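## Task

Lift the piece standing on square C2 off the board and set it upright on the table, then carry the piece from A2 onto C2. Square names are read from the labels along the board's edge. When finished, all other squares must contain exactly what they had initially, every piece left on the board must stand upright and lie completely within its square, and nothing may count as done if it only stays in place because the robot is still holding it.

## Robot and tools

Robot: a single six-joint arm with a parallel gripper. There is only one arm, so every command row describes that one arm. A flat block juts about 9 cm from the last joint's axis toward the gripper's -y side and rotates with the hand; keep it clear of pieces and the board.

Frame: the scene frame has its origin on the table top under the arm's base, +z up, +y to the left when facing along +x. Results report end_effector_position (metres) and end_effector_quat_wxyz in this frame, plus linear (m/s) and angular (rad/s) velocities. The base may sit slightly tilted, and the reported hand position gets less accurate at long reach. end_effector_position is the midpoint between the finger pads; fingertips extend 17.5 mm past it along the gripper's +z (finger) axis, and the fingers close along the gripper's x axis. Turning only the last joint moves that midpoint around a 25 mm circle.

Tool execute_actions takes "actions": a list holding one item or none, and optional "pictures" (boolean). An empty list just returns the current state. A move item is {"rows": [...], "steps": n} with 1 to 15 rows and n from 1 to 15 (default 15); each control step is 1/30 s, each row is used for one step, and the final row repeats to fill remaining steps. A wait item is {"steps": n} with n up to 300, counted from the previous result, with your reply time included. A refused call moves nothing.

Each row is 9 numbers in this order: shoulder_pan, shoulder_lift, elbow, wrist_1, wrist_2, wrist_3, gripper position, gripper force_limit, gripper speed. The six joint values are absolute target angles in radians (same form as the Joint positions line), not offsets. Ranges: pan -3.142 to 3.142; shoulder lift -6.283 to 6.283; elbow 0.000 to 3.142; wrists 1-3 each -6.283 to 6.283. A target more than 0.010 rad beyond a range end, and farther out than the joint's last reported angle, gets the call refused; the true end may differ from the listed one by up to 0.010 rad, and targets past it are clipped, shown by "joint sent to its limit" (possibly for an earlier, still-running action). The three gripper values are each in [-1, 1] and absolute: position +1 = open at 50 mm, about -0.65 = pads touching, -1 = close until blocked; force_limit maps -1/0/+1 to roughly 20/102/185 N per pad (actual grip up to ~17% more); speed maps -1/0/+1 to 20/85/150 mm/s of gap change.

Motion limits: each step the joint target is clamped to within 0.575 rad of the measured angle, and if targets would place the hand more than 100 mm from where it is, all joints are scaled back. Commands are smoothed with about 0.17 s lag, and joint speed/acceleration are capped, so after a big move the arm may still be travelling when the result arrives. Between calls the arm keeps heading for the last row sent until it is nearly still or a step is HELD. "HELD" marks steps where your row was partly or fully not sent; "joint command not followed" means a clearance check (which treats mounting blocks and posts as arm) altered or blocked targets.

Gripping: command -1 and keep sending it, then confirm object_status = 2. Codes: 0 moving; 1 blocked while opening; 2 blocked while closing (holding); 3 reached target or pads met (usually empty, or a very thin or slightly oversized object). Any change in position value (0.01 or more) resets status to 0 until the fingers settle, and new force_limit or speed only apply after such a change, so open first to regrip more gently. If grip is lost the fingers reclose automatically, except after a grip at force_limit -1, where status stays 2 even if the object slipped. Gripping an immovable object off-centre slowly weakens the grip. position_measured converts to opening as (250 - position_measured) x 0.202 mm. Held pieces may occasionally get a brief external tug.

Result lines: Joint positions and velocities (rad, rad/s, column order), Wrist force and Wrist torque in the end effector's own axes (contact, held weight, inertia; offset up to ~4 N, noise ~2.4 N, saturation ~50 N per axis, "no reading" is harmless). MOTOR HOT appears from 70 °C; at 85 °C an OVER-TEMPERATURE FAULT brakes the arm until it cools, and holding loads heats motors even while idle.

Faults: joint torque reaching 139 N m (pan, lift, elbow) or 26 N m (each wrist), held weight included, or any outside force of 150 N on arm, tool or payload stops the arm for 10 s, abandons the rest of the call, and lets it yield to contact. Avoid pressing hard into the board or table, slamming, dropping or tipping pieces, and never let anything fall off the table.

Cameras: cam_head_left and cam_head_right (896x504, fixed) and cam_wrist (504x504 fisheye), with calibration given per camera and possibly a few mm/degrees off. zoom_image takes "camera" (one of those names) and "region" [x0, y0, x1, y1] in that camera's pixels from the top-left, at most 504x504, to inspect the latest image more closely.

finished_scene takes "scene" (1 or 2), ends that scene irreversibly, reports success and gives the next task. Ending a reply without a tool call stops all remaining scenes. Typical order: look, locate squares, move above the first piece, descend, grip, lift, set it upright on free table, release, then fetch and place the second piece, open, retreat, check, finish.

Each tool is called after "Request:" as a command line: name --argument value for each argument, lists and objects as JSON in quotes; but a table of rows of numbers goes row by row, as --pt "numbers of a row", without its own name.

## Session

Request:
execute_actions --actions '[]'

Scene clock: 0.00 s of 4400.00 s.
end_effector_position=(+0.2076, -0.6512, +0.1648) position_measured=3 object_status=3 end_effector_quat_wxyz=(-0.046, +0.201, +0.793, +0.574) end_effector_velocity=(+0.000, +0.001, -0.000) end_effector_angular_velocity=(+0.001, +0.000, +0.000)
Joint positions: [-1.454 -0.877  0.625 -0.708 -1.361 -2.766]
Joint velocities: [ 0.001  0.001  0.001  0.    -0.     0.001]
Wrist force (N, on the end effector, along its own x y z axes, offset not removed): no reading
Wrist torque (N m, same axes, about the end effector's origin, offset not removed): no reading

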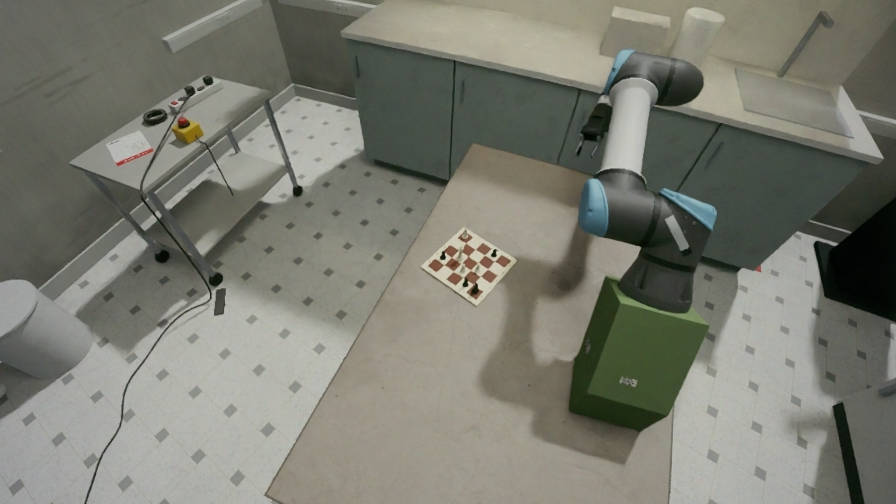

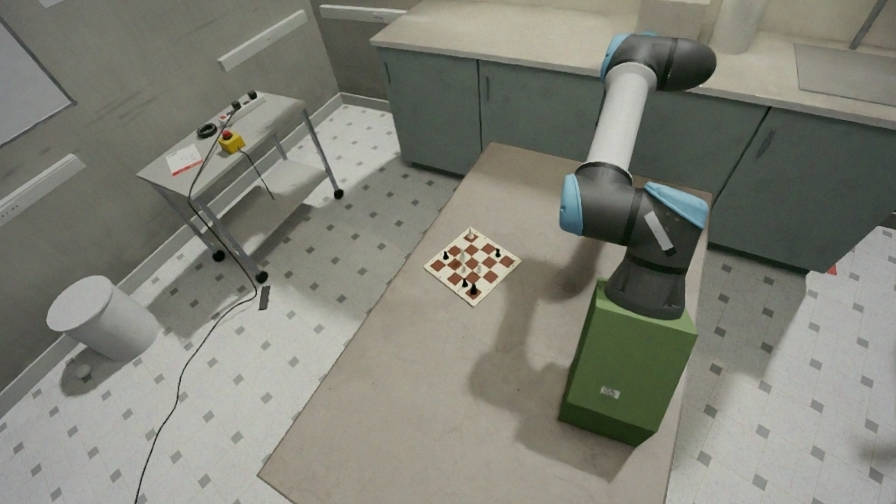

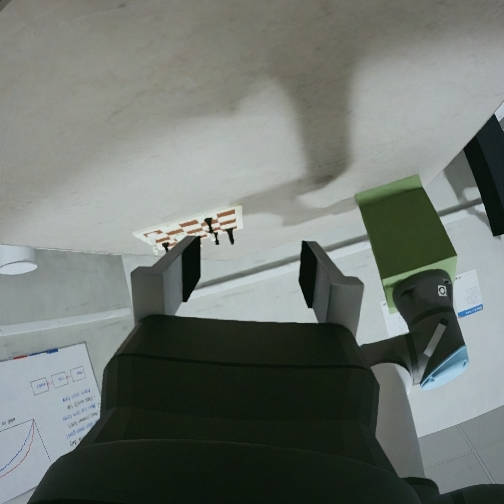

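Request:
zoom_image --camera "cam_head_left" --region '[410, 215, 530, 315]'

Request:
zoom_image --camera "cam_head_right" --region '[410, 215, 530, 315]'

Region (410, 215, 530, 315) of cam_head_left's 896x504 image, scaled by 4.200, with more detail than that image has.

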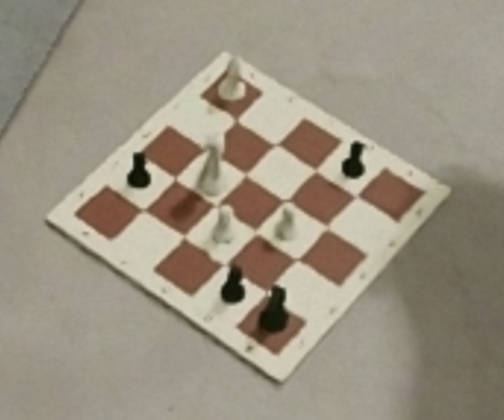

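Region (410, 215, 530, 315) of cam_head_right's 896x504 image, scaled by 4.200, with more detail than that image has.

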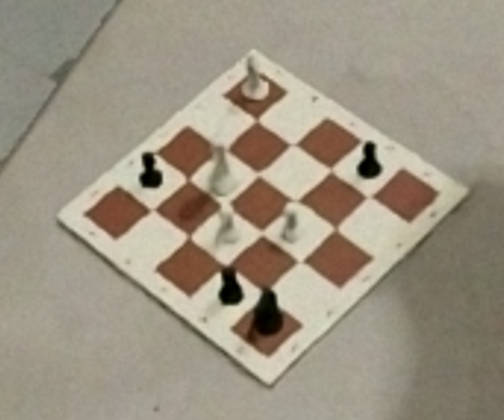

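Request:
execute_actions --actions '[{"rows": [[-0.183,-1.4425,2.509,-2.873,-2.144,-3.187,1,-0.5,0]], "steps": 15}]' --pictures false

Request:
execute_actions --actions '[{"steps": 45}]' --pictures false

Scene clock: 38.17 s of 4400.00 s.
end_effector_position=(+0.4074, -0.5159, +0.2610) position_measured=3 object_status=3 end_effector_quat_wxyz=(-0.111, -0.365, +0.871, +0.308) end_effector_velocity=(+0.388, +0.488, +0.047) end_effector_angular_velocity=(-0.464, -0.728, +1.461)
Joint positions: [-0.801 -1.303  1.279 -1.362 -1.918 -3.088]
Joint velocities: [ 1.243 -0.368  1.242 -1.232 -0.583 -0.259]
Wrist force (N, on the end effector, along its own x y z axes, offset not removed): [-3.4 -0.5 -1.5]
Wrist torque (N m, same axes, about the end effector's origin, offset not removed): [-0.17 0.41 0.04]
Steps of this call (steps 1 to 90: nothing new was sent; then 34.67 s passed at rest; steps 91 to 105: all 15 steps of this action). Readings (joint positions | what the end effector reports):
91: [-1.453 -0.878 0.626 -0.709 -1.362 -2.767] | position_measured=3 object_status=3
92: [-1.442 -0.889 0.638 -0.721 -1.374 -2.779] | position_measured=3 object_status=3
94: [-1.360 -0.962 0.720 -0.803 -1.456 -2.847] | position_measured=3 object_status=3
98: [-1.145 -1.145 0.935 -1.017 -1.670 -2.977] | position_measured=3 object_status=3
105: the state above

Scene clock: 39.67 s of 4400.00 s.
end_effector_position=(+0.4006, -0.1206, +0.2202) position_measured=3 object_status=3 end_effector_quat_wxyz=(-0.000, -0.598, +0.801, -0.001) end_effector_velocity=(-0.000, +0.000, -0.001) end_effector_angular_velocity=(+0.000, +0.001, +0.000)
Joint positions: [-0.183 -1.442  2.509 -2.873 -2.144 -3.187]
Joint velocities: [-0.001  0.002 -0.    -0.    -0.    -0.   ]
Wrist force (N, on the end effector, along its own x y z axes, offset not removed): [-3.7 -0.3 1.5]
Wrist torque (N m, same axes, about the end effector's origin, offset not removed): [-0.03 0.62 -0.02]
Steps of this call (steps 1 to 45: the robot went on to your last target). Readings (joint positions | what the end effector reports):
1: [-0.759 -1.314 1.320 -1.403 -1.937 -3.097] | position_measured=3 object_status=3
2: [-0.719 -1.325 1.361 -1.443 -1.953 -3.104] | position_measured=3 object_status=3
4: [-0.641 -1.343 1.440 -1.523 -1.983 -3.117] | position_measured=3 object_status=3
8: [-0.498 -1.376 1.619 -1.702 -2.035 -3.140] | position_measured=3 object_status=3
45: the state above

Request:
execute_actions --actions '[]'

Scene clock: 41.80 s of 4400.00 s.
end_effector_position=(+0.4006, -0.1206, +0.2202) position_measured=3 object_status=3 end_effector_quat_wxyz=(-0.000, -0.598, +0.801, -0.001) end_effector_velocity=(+0.001, -0.000, +0.000) end_effector_angular_velocity=(-0.001, -0.001, +0.001)
Joint positions: [-0.183 -1.443  2.509 -2.873 -2.144 -3.187]
Joint velocities: [ 0.001  0.    -0.002 -0.    -0.001 -0.001]
Wrist force (N, on the end effector, along its own x y z axes, offset not removed): [-2.7 3.1 1.0]
Wrist torque (N m, same axes, about the end effector's origin, offset not removed): [0.62 0.46 0.01]
Steps of this call (steps 1 to 15: the robot went on to your last target; steps 16 to 64: nothing new was sent). Readings (joint positions | what the end effector reports):
1: [-0.183 -1.442 2.509 -2.873 -2.144 -3.187] | position_measured=3 object_status=3
2: [-0.183 -1.442 2.509 -2.873 -2.144 -3.187] | position_measured=3 object_status=3
4: [-0.183 -1.442 2.509 -2.873 -2.144 -3.187] | position_measured=3 object_status=3
8: [-0.183 -1.442 2.509 -2.873 -2.144 -3.187] | position_measured=3 object_status=3
64: the state above
The arm was judged still, so your last target was given up. Only a new action makes it travel on or press farther. Fingers that are still opening or closing keep moving.
camera_calibration (this result's frames):
cam_wrist: T_world_to_cam=[[-0.241189, -0.969919, -0.032946, -0.0142134], [-0.947383, 0.227952, 0.224728, 0.367523], [-0.210458, 0.0854145, -0.973864, 0.457493], [0, 0, 0, 1]] pos_world=[0.44104, -0.13664, 0.362475]

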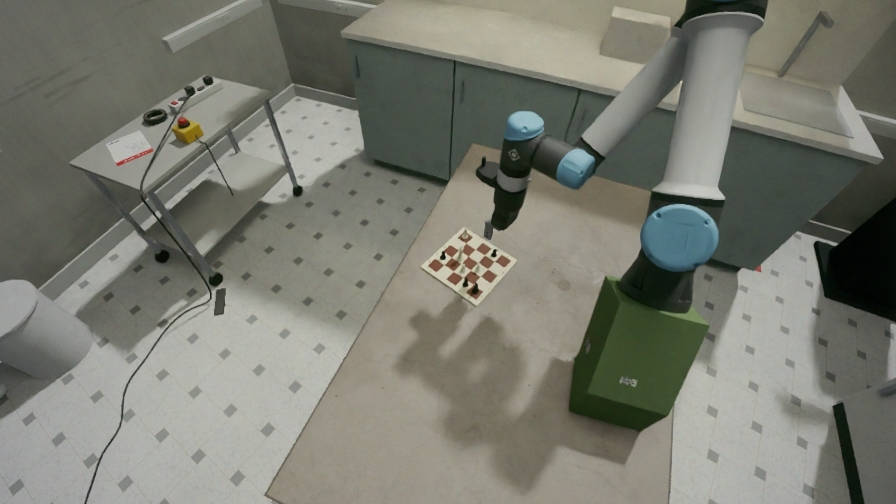

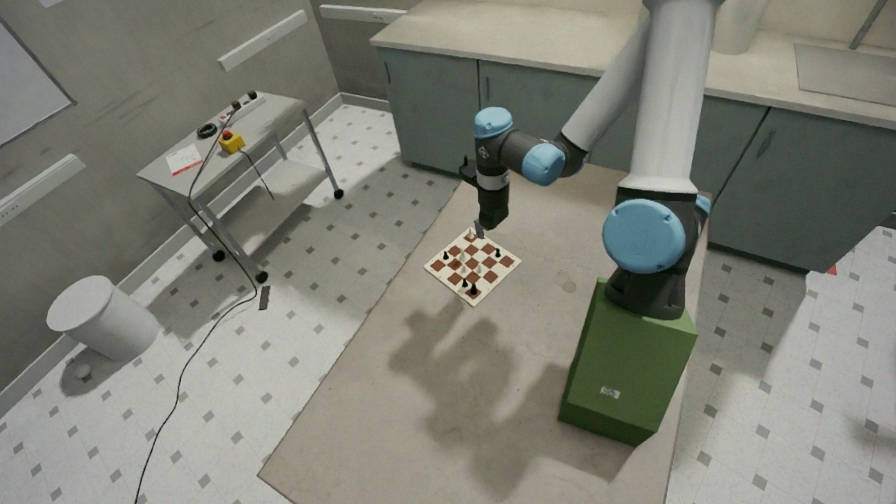

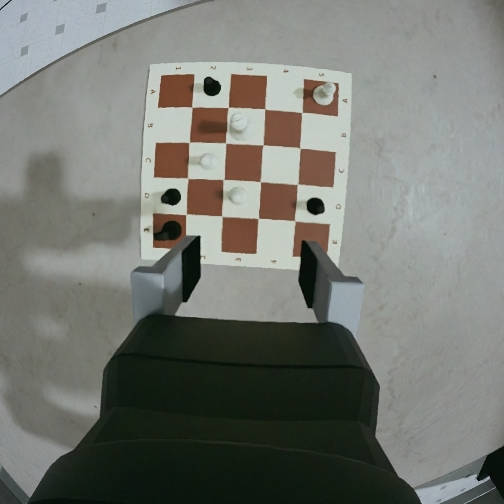

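Request:
zoom_image --camera "cam_wrist" --region '[130, 50, 370, 290]'

Region (130, 50, 370, 290) of cam_wrist's 504x504 image, scaled by 2.100, with more detail than that image has.

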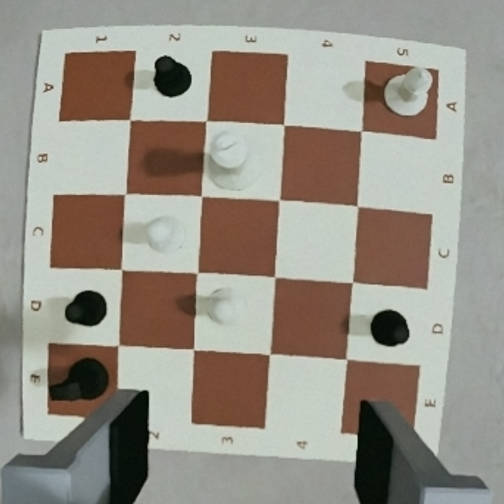

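Request:
zoom_image --camera "cam_wrist" --region '[170, 60, 270, 200]'

Region (170, 60, 270, 200) of cam_wrist's 504x504 image, scaled by 3.600, with more detail than that image has; it fills the left 360 columns of this view, and the rest is white.

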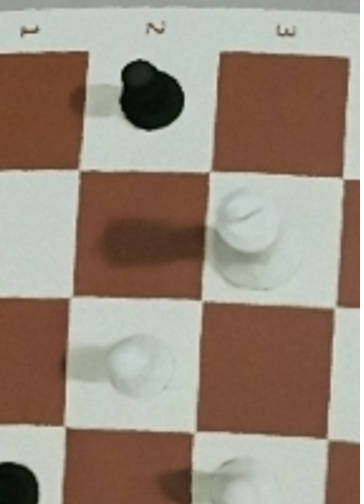

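Request:
execute_actions --actions '[{"rows": [[-0.2337,-0.9136,2.3334,-3.2566,-2.1306,-3.2445,0.4,-0.5,0]], "steps": 15}]' --pictures false

Request:
execute_actions --actions '[{"steps": 20}]'

Scene clock: 66.13 s of 4400.00 s.
end_effector_position=(+0.4659, -0.0823, +0.0926) position_measured=92 object_status=3 end_effector_quat_wxyz=(+0.000, -0.598, +0.802, -0.001) end_effector_velocity=(-0.001, +0.021, -0.035) end_effector_angular_velocity=(+0.008, +0.018, +0.013)
Joint positions: [-0.233 -0.924  2.336 -3.25  -2.131 -3.244]
Joint velocities: [-0.006  0.121 -0.028 -0.073  0.003 -0.007]
Wrist force (N, on the end effector, along its own x y z axes, offset not removed): [-3.2 1.3 0.7]
Wrist torque (N m, same axes, about the end effector's origin, offset not removed): [0.27 0.47 0.06]
Steps of this call (steps 1 to 90: nothing new was sent; then 20.83 s passed at rest; steps 91 to 105: all 15 steps of this action). Readings (joint positions | what the end effector reports):
91: [-0.184 -1.442 2.508 -2.874 -2.144 -3.188] | position_measured=12 object_status=0
92: [-0.190 -1.430 2.497 -2.886 -2.142 -3.195] | position_measured=26 object_status=0
94: [-0.205 -1.343 2.445 -2.971 -2.138 -3.212] | position_measured=54 object_status=0
98: [-0.224 -1.077 2.370 -3.158 -2.133 -3.234] | position_measured=92 object_status=0
105: the state above

Scene clock: 66.80 s of 4400.00 s.
end_effector_position=(+0.4657, -0.0805, +0.0896) position_measured=92 object_status=3 end_effector_quat_wxyz=(-0.000, -0.598, +0.801, +0.000) end_effector_velocity=(+0.000, -0.000, -0.000) end_effector_angular_velocity=(-0.000, +0.000, -0.002)
Joint positions: [-0.234 -0.914  2.333 -3.257 -2.131 -3.244]
Joint velocities: [-0.    -0.    -0.     0.    -0.     0.002]
Wrist force (N, on the end effector, along its own x y z axes, offset not removed): [-4.1 0.4 -0.3]
Wrist torque (N m, same axes, about the end effector's origin, offset not removed): [0.01 0.60 0.02]
Steps of this call (steps 1 to 20: the robot went on to your last target). Readings (joint positions | what the end effector reports):
1: [-0.233 -0.921 2.335 -3.253 -2.131 -3.244] | position_measured=92 object_status=3
2: [-0.233 -0.918 2.334 -3.254 -2.131 -3.244] | position_measured=92 object_status=3
4: [-0.234 -0.916 2.334 -3.255 -2.131 -3.244] | position_measured=92 object_status=3
8: [-0.234 -0.914 2.333 -3.256 -2.131 -3.244] | position_measured=92 object_status=3
20: the state above
camera_calibration (this result's frames):
cam_wrist: T_world_to_cam=[[-0.241403, -0.969835, -0.0338437, 0.0362205], [-0.947235, 0.227912, 0.225395, 0.449196], [-0.210882, 0.0864688, -0.973679, 0.340839], [0, 0, 0, 1]] pos_world=[0.506115, -0.096721, 0.231847]

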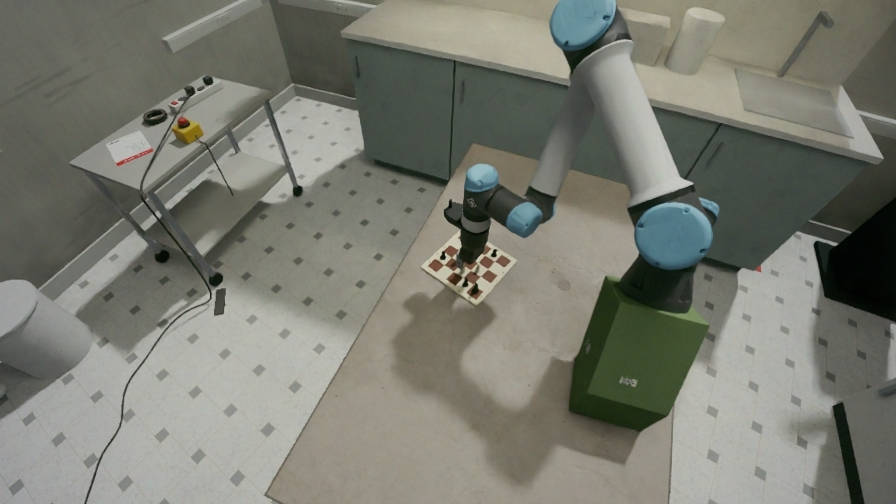

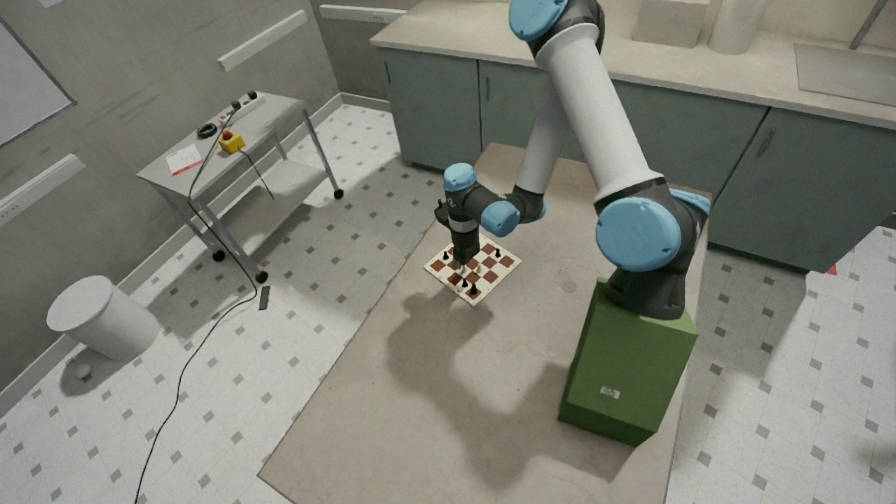

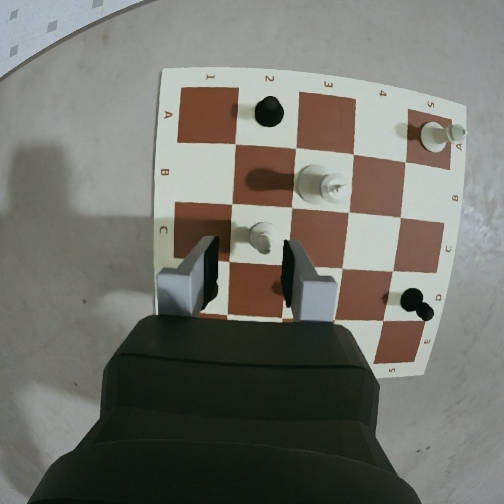

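Request:
zoom_image --camera "cam_wrist" --region '[170, 150, 370, 330]'

Region (170, 150, 370, 330) of cam_wrist's 504x504 image, scaled by 2.520, with more detail than that image has; it fills the top 454 rows of this view, and the rest is white.

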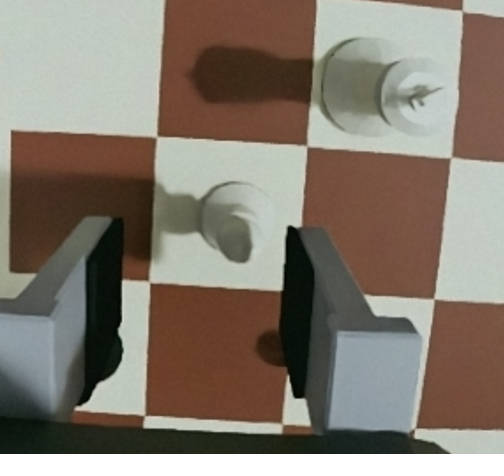

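Request:
zoom_image --camera "cam_wrist" --region '[190, 215, 310, 325]'

Request:
zoom_image --camera "cam_head_left" --region '[420, 220, 520, 310]'

Region (190, 215, 310, 325) of cam_wrist's 504x504 image, scaled by 4.200, with more detail than that image has; it fills the top 462 rows of this view, and the rest is white.

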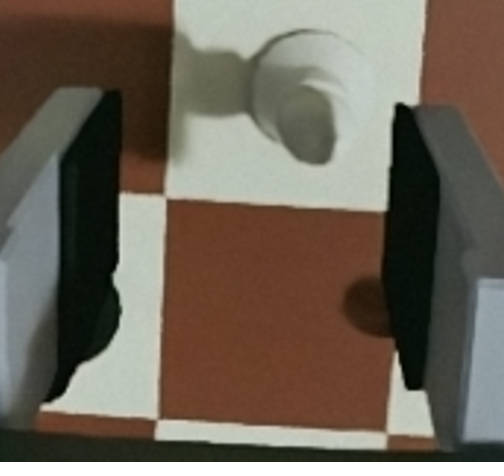

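Region (420, 220, 520, 310) of cam_head_left's 896x504 image, scaled by 5.040, with more detail than that image has; it fills the top 454 rows of this view, and the rest is white.

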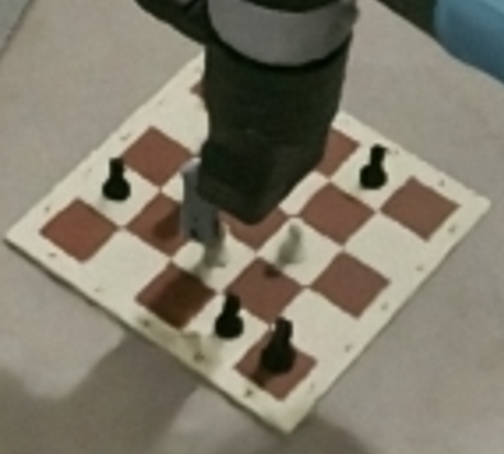

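Request:
execute_actions --actions '[{"rows": [[-0.26495,-0.8809,2.3272,-3.3018,-2.1221,-3.2799,0.4,-0.5,0]], "steps": 15}]'

Scene clock: 94.43 s of 4400.00 s.
end_effector_position=(+0.4649, -0.0869, +0.0751) position_measured=92 object_status=3 end_effector_quat_wxyz=(-0.000, -0.598, +0.801, +0.000) end_effector_velocity=(-0.001, +0.001, -0.001) end_effector_angular_velocity=(+0.001, +0.002, +0.004)
Joint positions: [-0.265 -0.881  2.327 -3.302 -2.122 -3.28 ]
Joint velocities: [-0.001  0.002  0.002 -0.003  0.    -0.004]
Wrist force (N, on the end effector, along its own x y z axes, offset not removed): [-4.1 0.5 0.8]
Wrist torque (N m, same axes, about the end effector's origin, offset not removed): [0.12 0.57 0.06]
Steps of this call (steps 1 to 15: the robot went on to your last target; steps 16 to 90: nothing new was sent; then 24.13 s passed at rest; steps 91 to 105: all 15 steps of this action). Readings (joint positions | what the end effector reports):
91: [-0.235 -0.913 2.333 -3.258 -2.130 -3.245] | position_measured=92 object_status=3
92: [-0.241 -0.906 2.332 -3.266 -2.128 -3.252] | position_measured=92 object_status=3
94: [-0.253 -0.893 2.329 -3.284 -2.125 -3.266] | position_measured=92 object_status=3
98: [-0.263 -0.883 2.328 -3.298 -2.123 -3.277] | position_measured=92 object_status=3
105: the state above
camera_calibration (this result's frames):
cam_wrist: T_world_to_cam=[[-0.241409, -0.969833, -0.0338461, 0.0293586], [-0.947238, 0.22792, 0.22537, 0.453179], [-0.210857, 0.0864668, -0.973685, 0.327064], [0, 0, 0, 1]] pos_world=[0.50532, -0.103096, 0.217318]

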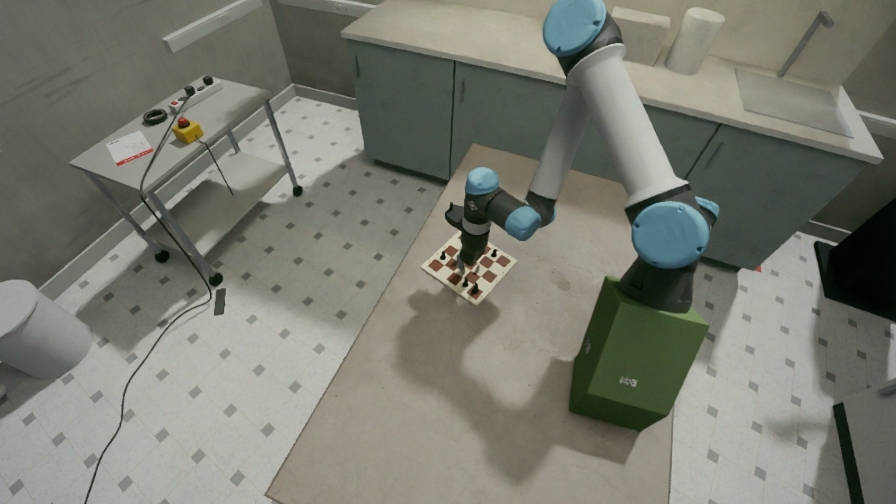

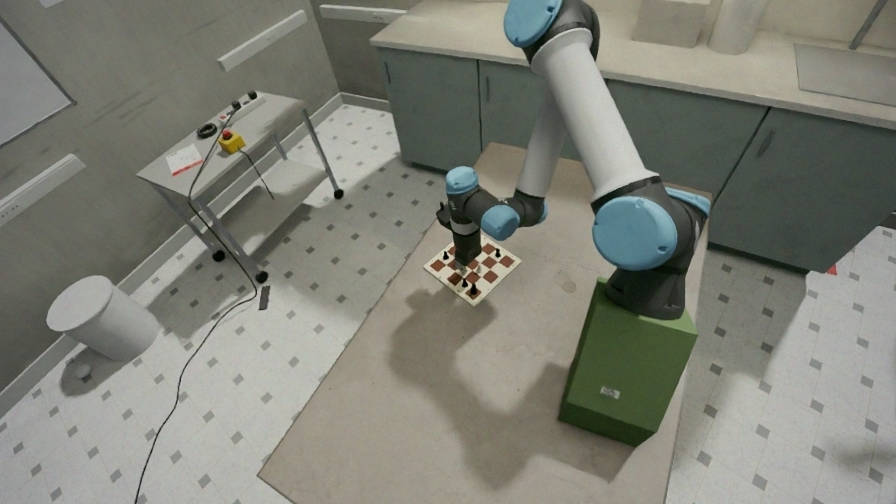

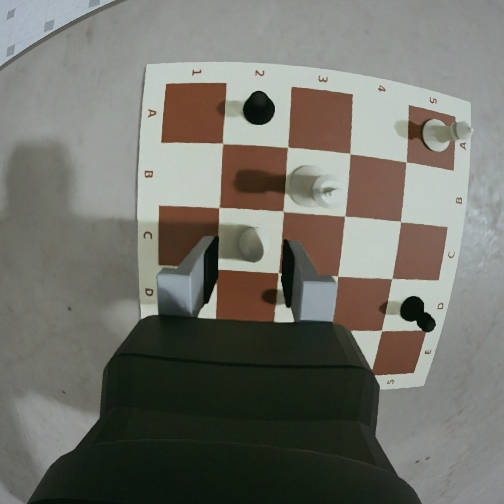

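Request:
zoom_image --camera "cam_wrist" --region '[150, 130, 370, 330]'

Region (150, 130, 370, 330) of cam_wrist's 504x504 image, scaled by 2.291, with more detail than that image has; it fills the top 458 rows of this view, and the rest is white.

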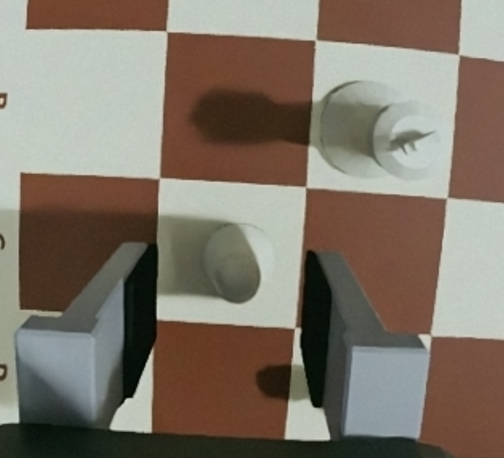

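Request:
zoom_image --camera "cam_head_right" --region '[430, 235, 500, 300]'

Request:
zoom_image --camera "cam_wrist" --region '[200, 200, 310, 310]'

Region (430, 235, 500, 300) of cam_head_right's 896x504 image, scaled by 7.200, with more detail than that image has; it fills the top 468 rows of this view, and the rest is white.

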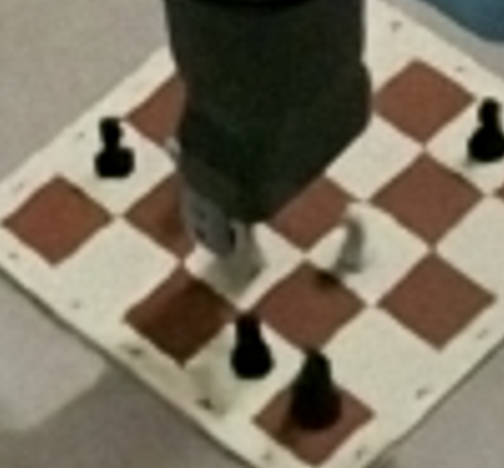

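Region (200, 200, 310, 310) of cam_wrist's 504x504 image, scaled by 4.582, with more detail than that image has.

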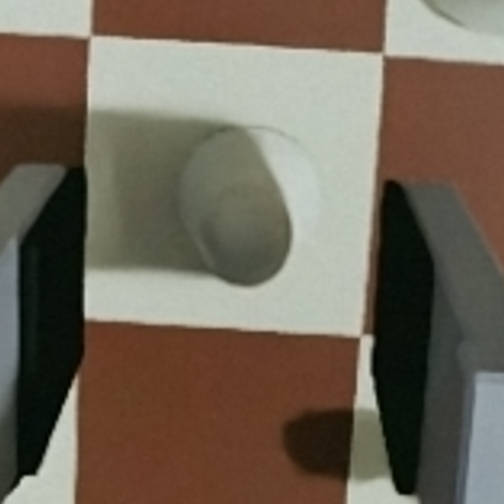

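Request:
execute_actions --actions '[{"rows": [[-0.2909,-0.8284,2.3097,-3.3520,-2.1146,-3.3091,0.4,-0.5,0]], "steps": 15}]'

Scene clock: 114.80 s of 4400.00 s.
end_effector_position=(+0.4660, -0.0885, +0.0560) position_measured=92 object_status=3 end_effector_quat_wxyz=(-0.000, -0.598, +0.801, -0.000) end_effector_velocity=(-0.001, -0.000, -0.001) end_effector_angular_velocity=(+0.001, +0.001, -0.001)
Joint positions: [-0.291 -0.829  2.31  -3.352 -2.115 -3.309]
Joint velocities: [-0.002  0.003 -0.    -0.003  0.001 -0.001]
Wrist force (N, on the end effector, along its own x y z axes, offset not removed): [-1.8 3.2 -0.7]
Wrist torque (N m, same axes, about the end effector's origin, offset not removed): [0.52 0.21 0.02]
Steps of this call (steps 1 to 15: the robot went on to your last target; steps 16 to 90: nothing new was sent; then 16.87 s passed at rest; steps 91 to 105: all 15 steps of this action). Readings (joint positions | what the end effector reports):
91: [-0.266 -0.880 2.327 -3.303 -2.122 -3.281] | position_measured=92 object_status=3
92: [-0.271 -0.871 2.323 -3.312 -2.120 -3.287] | position_measured=92 object_status=3
94: [-0.281 -0.849 2.316 -3.332 -2.117 -3.298] | position_measured=92 object_status=3
98: [-0.289 -0.833 2.311 -3.348 -2.115 -3.307] | position_measured=92 object_status=3
105: the state above
camera_calibration (this result's frames):
cam_wrist: T_world_to_cam=[[-0.241345, -0.969849, -0.0338556, 0.0273565], [-0.947266, 0.22786, 0.225317, 0.458949], [-0.210809, 0.0864494, -0.973697, 0.308817], [0, 0, 0, 1]] pos_world=[0.506451, -0.104742, 0.198212]

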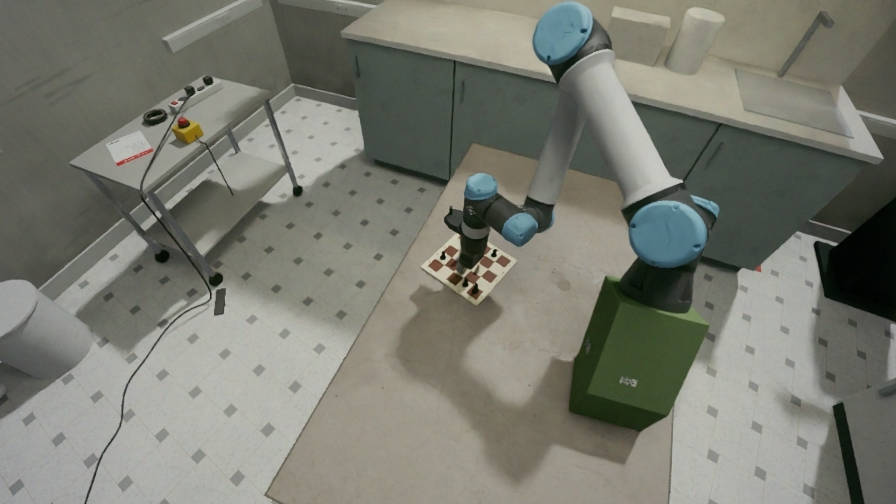

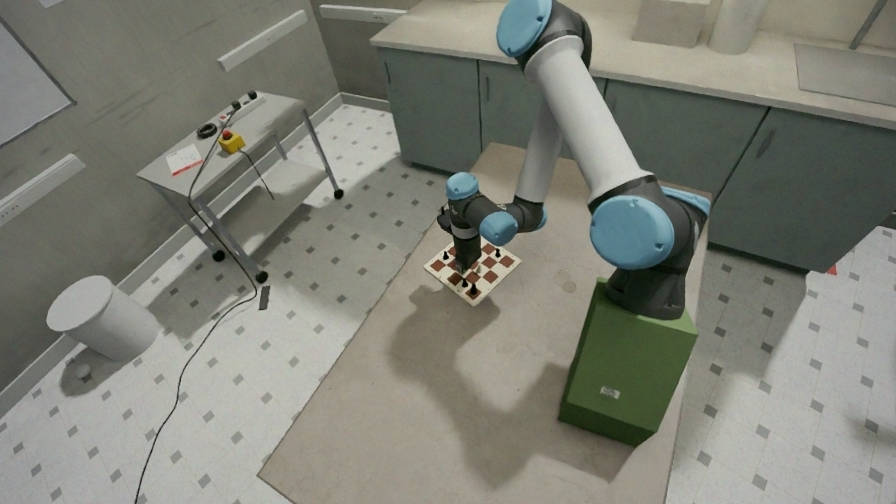

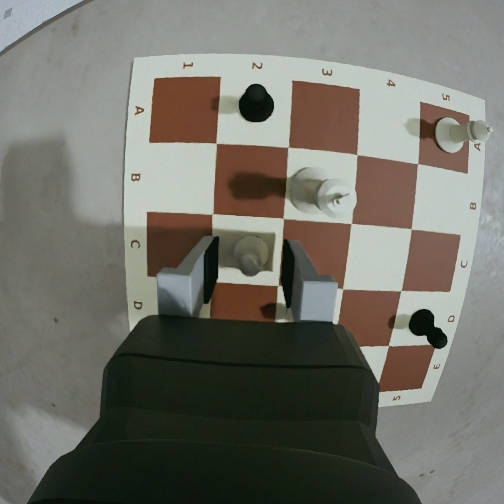

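Request:
zoom_image --camera "cam_wrist" --region '[140, 130, 360, 330]'

Request:
zoom_image --camera "cam_wrist" --region '[200, 200, 310, 310]'

Region (140, 130, 360, 330) of cam_wrist's 504x504 image, scaled by 2.291, with more detail than that image has; it fills the top 458 rows of this view, and the rest is white.

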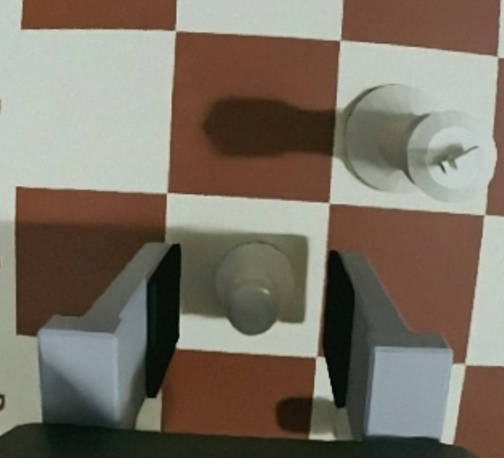

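Region (200, 200, 310, 310) of cam_wrist's 504x504 image, scaled by 4.582, with more detail than that image has.

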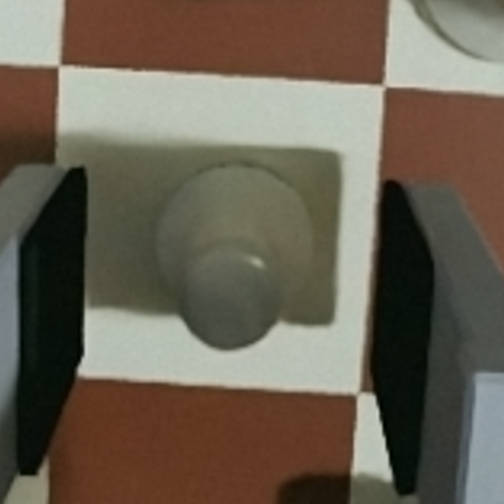

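Request:
execute_actions --actions '[{"rows": [[-0.2909,-0.8284,2.3097,-3.3520,-2.1146,-3.3091,-1,-0.6,-0.3]], "steps": 15}]'

Scene clock: 129.63 s of 4400.00 s.
end_effector_position=(+0.4660, -0.0885, +0.0559) position_measured=207 object_status=0 end_effector_quat_wxyz=(-0.000, -0.598, +0.801, +0.000) end_effector_velocity=(-0.001, -0.000, -0.000) end_effector_angular_velocity=(-0.000, +0.002, -0.001)
Joint positions: [-0.291 -0.828  2.31  -3.352 -2.115 -3.309]
Joint velocities: [-0.001  0.     0.001  0.    -0.001  0.001]
Wrist force (N, on the end effector, along its own x y z axes, offset not removed): [-3.4 0.8 0.6]
Wrist torque (N m, same axes, about the end effector's origin, offset not removed): [0.06 0.42 0.23]
Steps of this call (steps 1 to 15: the robot went on to your last target; steps 16 to 90: nothing new was sent; then 11.33 s passed at rest; steps 91 to 105: all 15 steps of this action). Readings (joint positions | what the end effector reports):
91: [-0.291 -0.828 2.310 -3.352 -2.115 -3.309] | position_measured=99 object_status=0
92: [-0.291 -0.828 2.310 -3.352 -2.115 -3.309] | position_measured=110 object_status=0
94: [-0.291 -0.828 2.310 -3.352 -2.115 -3.309] | position_measured=132 object_status=0
98: [-0.291 -0.828 2.310 -3.352 -2.115 -3.309] | position_measured=175 object_status=0
105: the state above
camera_calibration (this result's frames):
cam_wrist: T_world_to_cam=[[-0.24134, -0.96985, -0.0338562, 0.0273498], [-0.947263, 0.227854, 0.225333, 0.458966], [-0.210825, 0.0864526, -0.973693, 0.308728], [0, 0, 0, 1]] pos_world=[0.50645, -0.104742, 0.198112]

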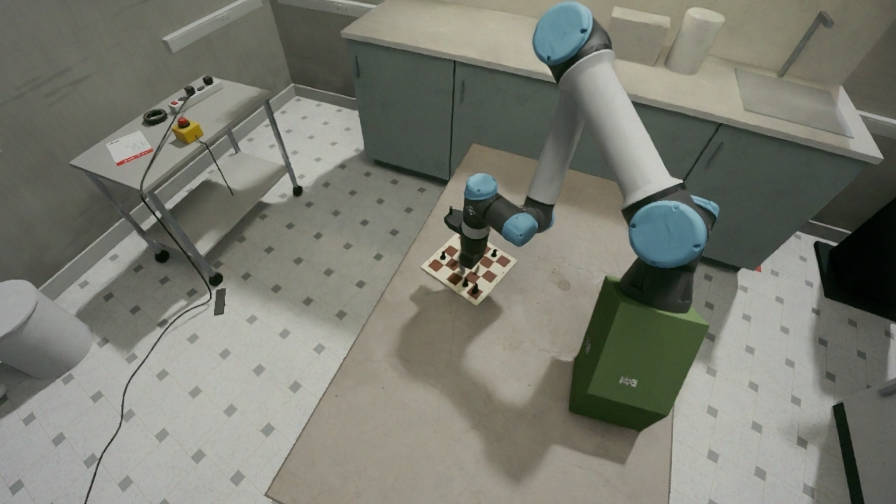

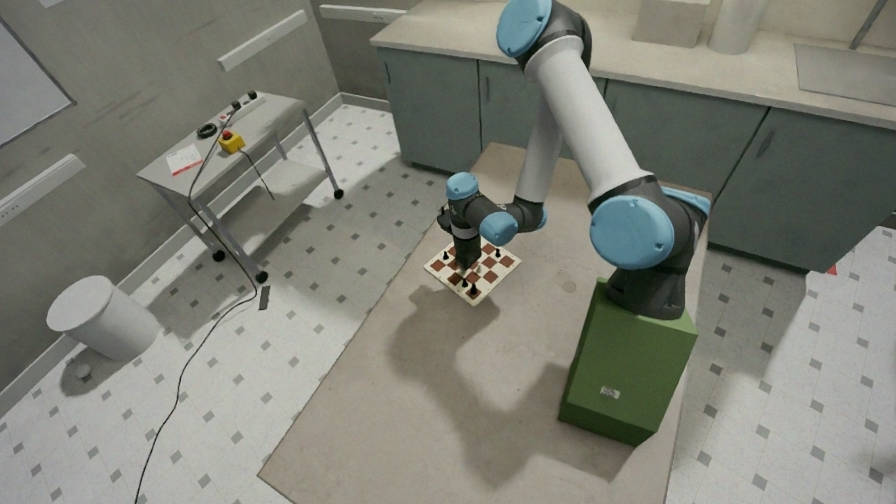

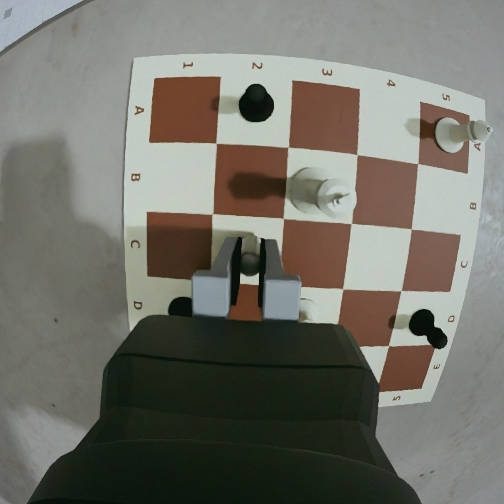

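Request:
execute_actions --actions '[{"rows": [[-0.2864,-0.8387,2.3124,-3.3417,-2.1159,-3.3040,-1,-0.6,-0.3],[-0.2804,-0.8525,2.3160,-3.3280,-2.1176,-3.2973,-1,-0.6,-0.3],[-0.2729,-0.8697,2.3204,-3.3109,-2.1198,-3.2888,-1,-0.6,-0.3],[-0.2663,-0.8849,2.3244,-3.2958,-2.1217,-3.2814,-1,-0.6,-0.3],[-0.2608,-0.8973,2.3276,-3.2835,-2.1233,-3.2753,-1,-0.6,-0.3],[-0.2498,-0.8892,2.3209,-3.2778,-2.1256,-3.2624,-1,-0.6,-0.3],[-0.2344,-0.8780,2.3115,-3.2698,-2.1289,-3.2443,-1,-0.6,-0.3],[-0.2167,-0.8651,2.3008,-3.2607,-2.1326,-3.2237,-1,-0.6,-0.3],[-0.1968,-0.8506,2.2887,-3.2505,-2.1368,-3.2005,-1,-0.6,-0.3],[-0.1770,-0.8361,2.2767,-3.2402,-2.1410,-3.1773,-1,-0.6,-0.3],[-0.1571,-0.8216,2.2646,-3.2300,-2.1452,-3.1541,-1,-0.6,-0.3],[-0.1372,-0.8071,2.2525,-3.2198,-2.1494,-3.1309,-1,-0.6,-0.3],[-0.1174,-0.7926,2.2405,-3.2095,-2.1536,-3.1076,-1,-0.6,-0.3],[-0.0975,-0.7780,2.2284,-3.1993,-2.1579,-3.0844,-1,-0.6,-0.3],[-0.0798,-0.7652,2.2177,-3.1902,-2.1616,-3.0638,-1,-0.6,-0.3]], "steps": 15}]' --pictures false

Request:
execute_actions --actions '[{"rows": [[-0.0644,-0.7539,2.2083,-3.1823,-2.1649,-3.0457,-1,-0.6,-0.3],[-0.0512,-0.7442,2.2002,-3.1754,-2.1677,-3.0303,-1,-0.6,-0.3],[-0.0401,-0.7362,2.1935,-3.1698,-2.1700,-3.0174,-1,-0.6,-0.3],[-0.0438,-0.7284,2.1915,-3.1779,-2.1695,-3.0218,-1,-0.6,-0.3],[-0.0475,-0.7207,2.1895,-3.1861,-2.1689,-3.0262,-1,-0.6,-0.3],[-0.0512,-0.7130,2.1875,-3.1943,-2.1683,-3.0307,-1,-0.6,-0.3],[-0.0549,-0.7052,2.1855,-3.2025,-2.1678,-3.0351,-1,-0.6,-0.3],[-0.0586,-0.6975,2.1834,-3.2107,-2.1672,-3.0395,-1,-0.6,-0.3],[-0.0617,-0.6911,2.1818,-3.2175,-2.1668,-3.0432,-1,-0.6,-0.3],[-0.06475,-0.68464,2.18007,-3.22436,-2.16632,-3.04689,-1,-0.6,-0.3]], "steps": 15}]'

Scene clock: 159.70 s of 4400.00 s.
end_effector_position=(+0.4865, -0.0319, +0.0785) position_measured=207 object_status=2 end_effector_quat_wxyz=(+0.000, -0.598, +0.801, +0.002) end_effector_velocity=(+0.082, +0.281, +0.003) end_effector_angular_velocity=(-0.002, -0.000, +0.006)
Joint positions: [-0.145 -0.811  2.256 -3.224 -2.148 -3.141]
Joint velocities: [ 0.561  0.4   -0.337  0.295 -0.118  0.649]
Wrist force (N, on the end effector, along its own x y z axes, offset not removed): [-1.8 0.7 -0.1]
Wrist torque (N m, same axes, about the end effector's origin, offset not removed): [0.14 0.15 0.05]
Steps of this call (steps 1 to 15: the robot went on to your last target; steps 16 to 90: nothing new was sent; then 26.57 s passed at rest; steps 91 to 105: all 15 steps of this action). Readings (joint positions | what the end effector reports):
91: [-0.291 -0.829 2.310 -3.352 -2.115 -3.309] | position_measured=207 object_status=2
92: [-0.290 -0.831 2.310 -3.349 -2.115 -3.308] | position_measured=207 object_status=2
94: [-0.283 -0.845 2.314 -3.335 -2.117 -3.300] | position_measured=207 object_status=2
98: [-0.258 -0.876 2.319 -3.292 -2.124 -3.271] | position_measured=207 object_status=2
105: the state above

Scene clock: 160.20 s of 4400.00 s.
end_effector_position=(+0.4987, +0.0216, +0.0610) position_measured=207 object_status=2 end_effector_quat_wxyz=(-0.000, -0.598, +0.801, -0.000) end_effector_velocity=(-0.000, +0.003, -0.015) end_effector_angular_velocity=(+0.000, -0.000, +0.001)
Joint positions: [-0.064 -0.688  2.181 -3.221 -2.167 -3.046]
Joint velocities: [-0.013  0.043 -0.012 -0.039  0.002 -0.017]
Wrist force (N, on the end effector, along its own x y z axes, offset not removed): [-2.9 0.2 0.0]
Wrist torque (N m, same axes, about the end effector's origin, offset not removed): [0.15 0.33 0.07]
Steps of this call (steps 1 to 15: all 15 steps of this action). Readings (joint positions | what the end effector reports):
1: [-0.126 -0.798 2.245 -3.214 -2.152 -3.119] | position_measured=207 object_status=2
2: [-0.108 -0.785 2.234 -3.204 -2.156 -3.098] | position_measured=207 object_status=2
4: [-0.076 -0.762 2.215 -3.188 -2.163 -3.060] | position_measured=207 object_status=2
8: [-0.056 -0.725 2.194 -3.191 -2.167 -3.036] | position_measured=207 object_status=2
15: the state above
camera_calibration (this result's frames):
cam_wrist: T_world_to_cam=[[-0.24176, -0.969747, -0.033802, 0.142409], [-0.947165, 0.228277, 0.225318, 0.463627], [-0.210786, 0.0864891, -0.973699, 0.311087], [0, 0, 0, 1]] pos_world=[0.539133, 0.00536006, 0.203255]

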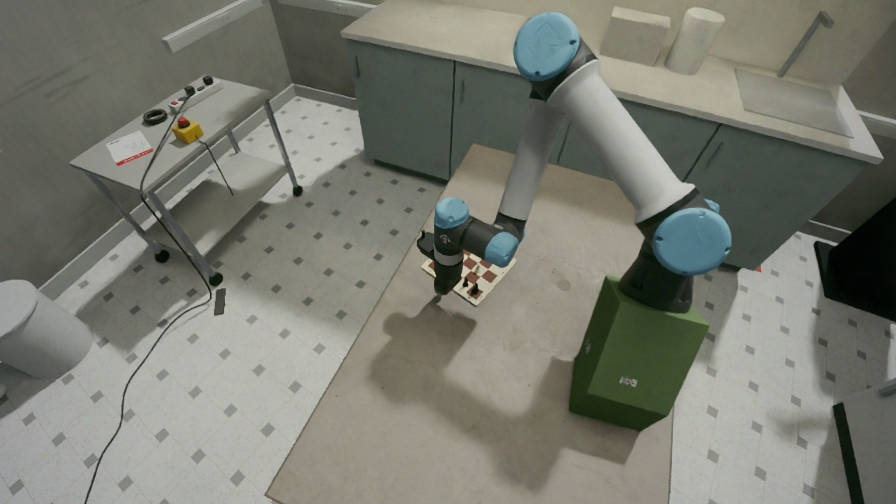

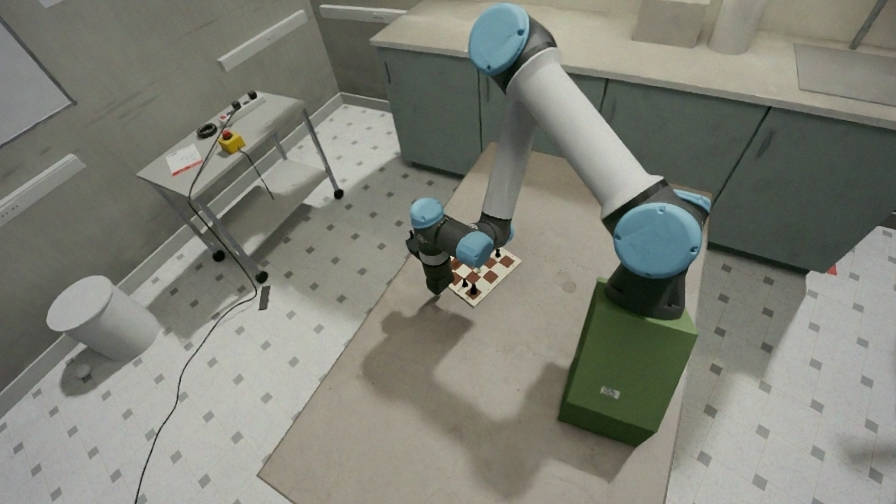

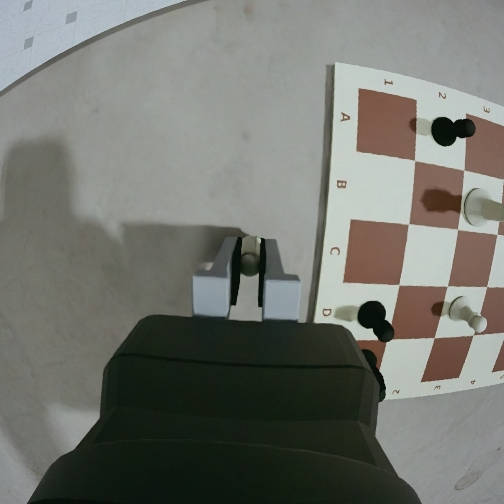

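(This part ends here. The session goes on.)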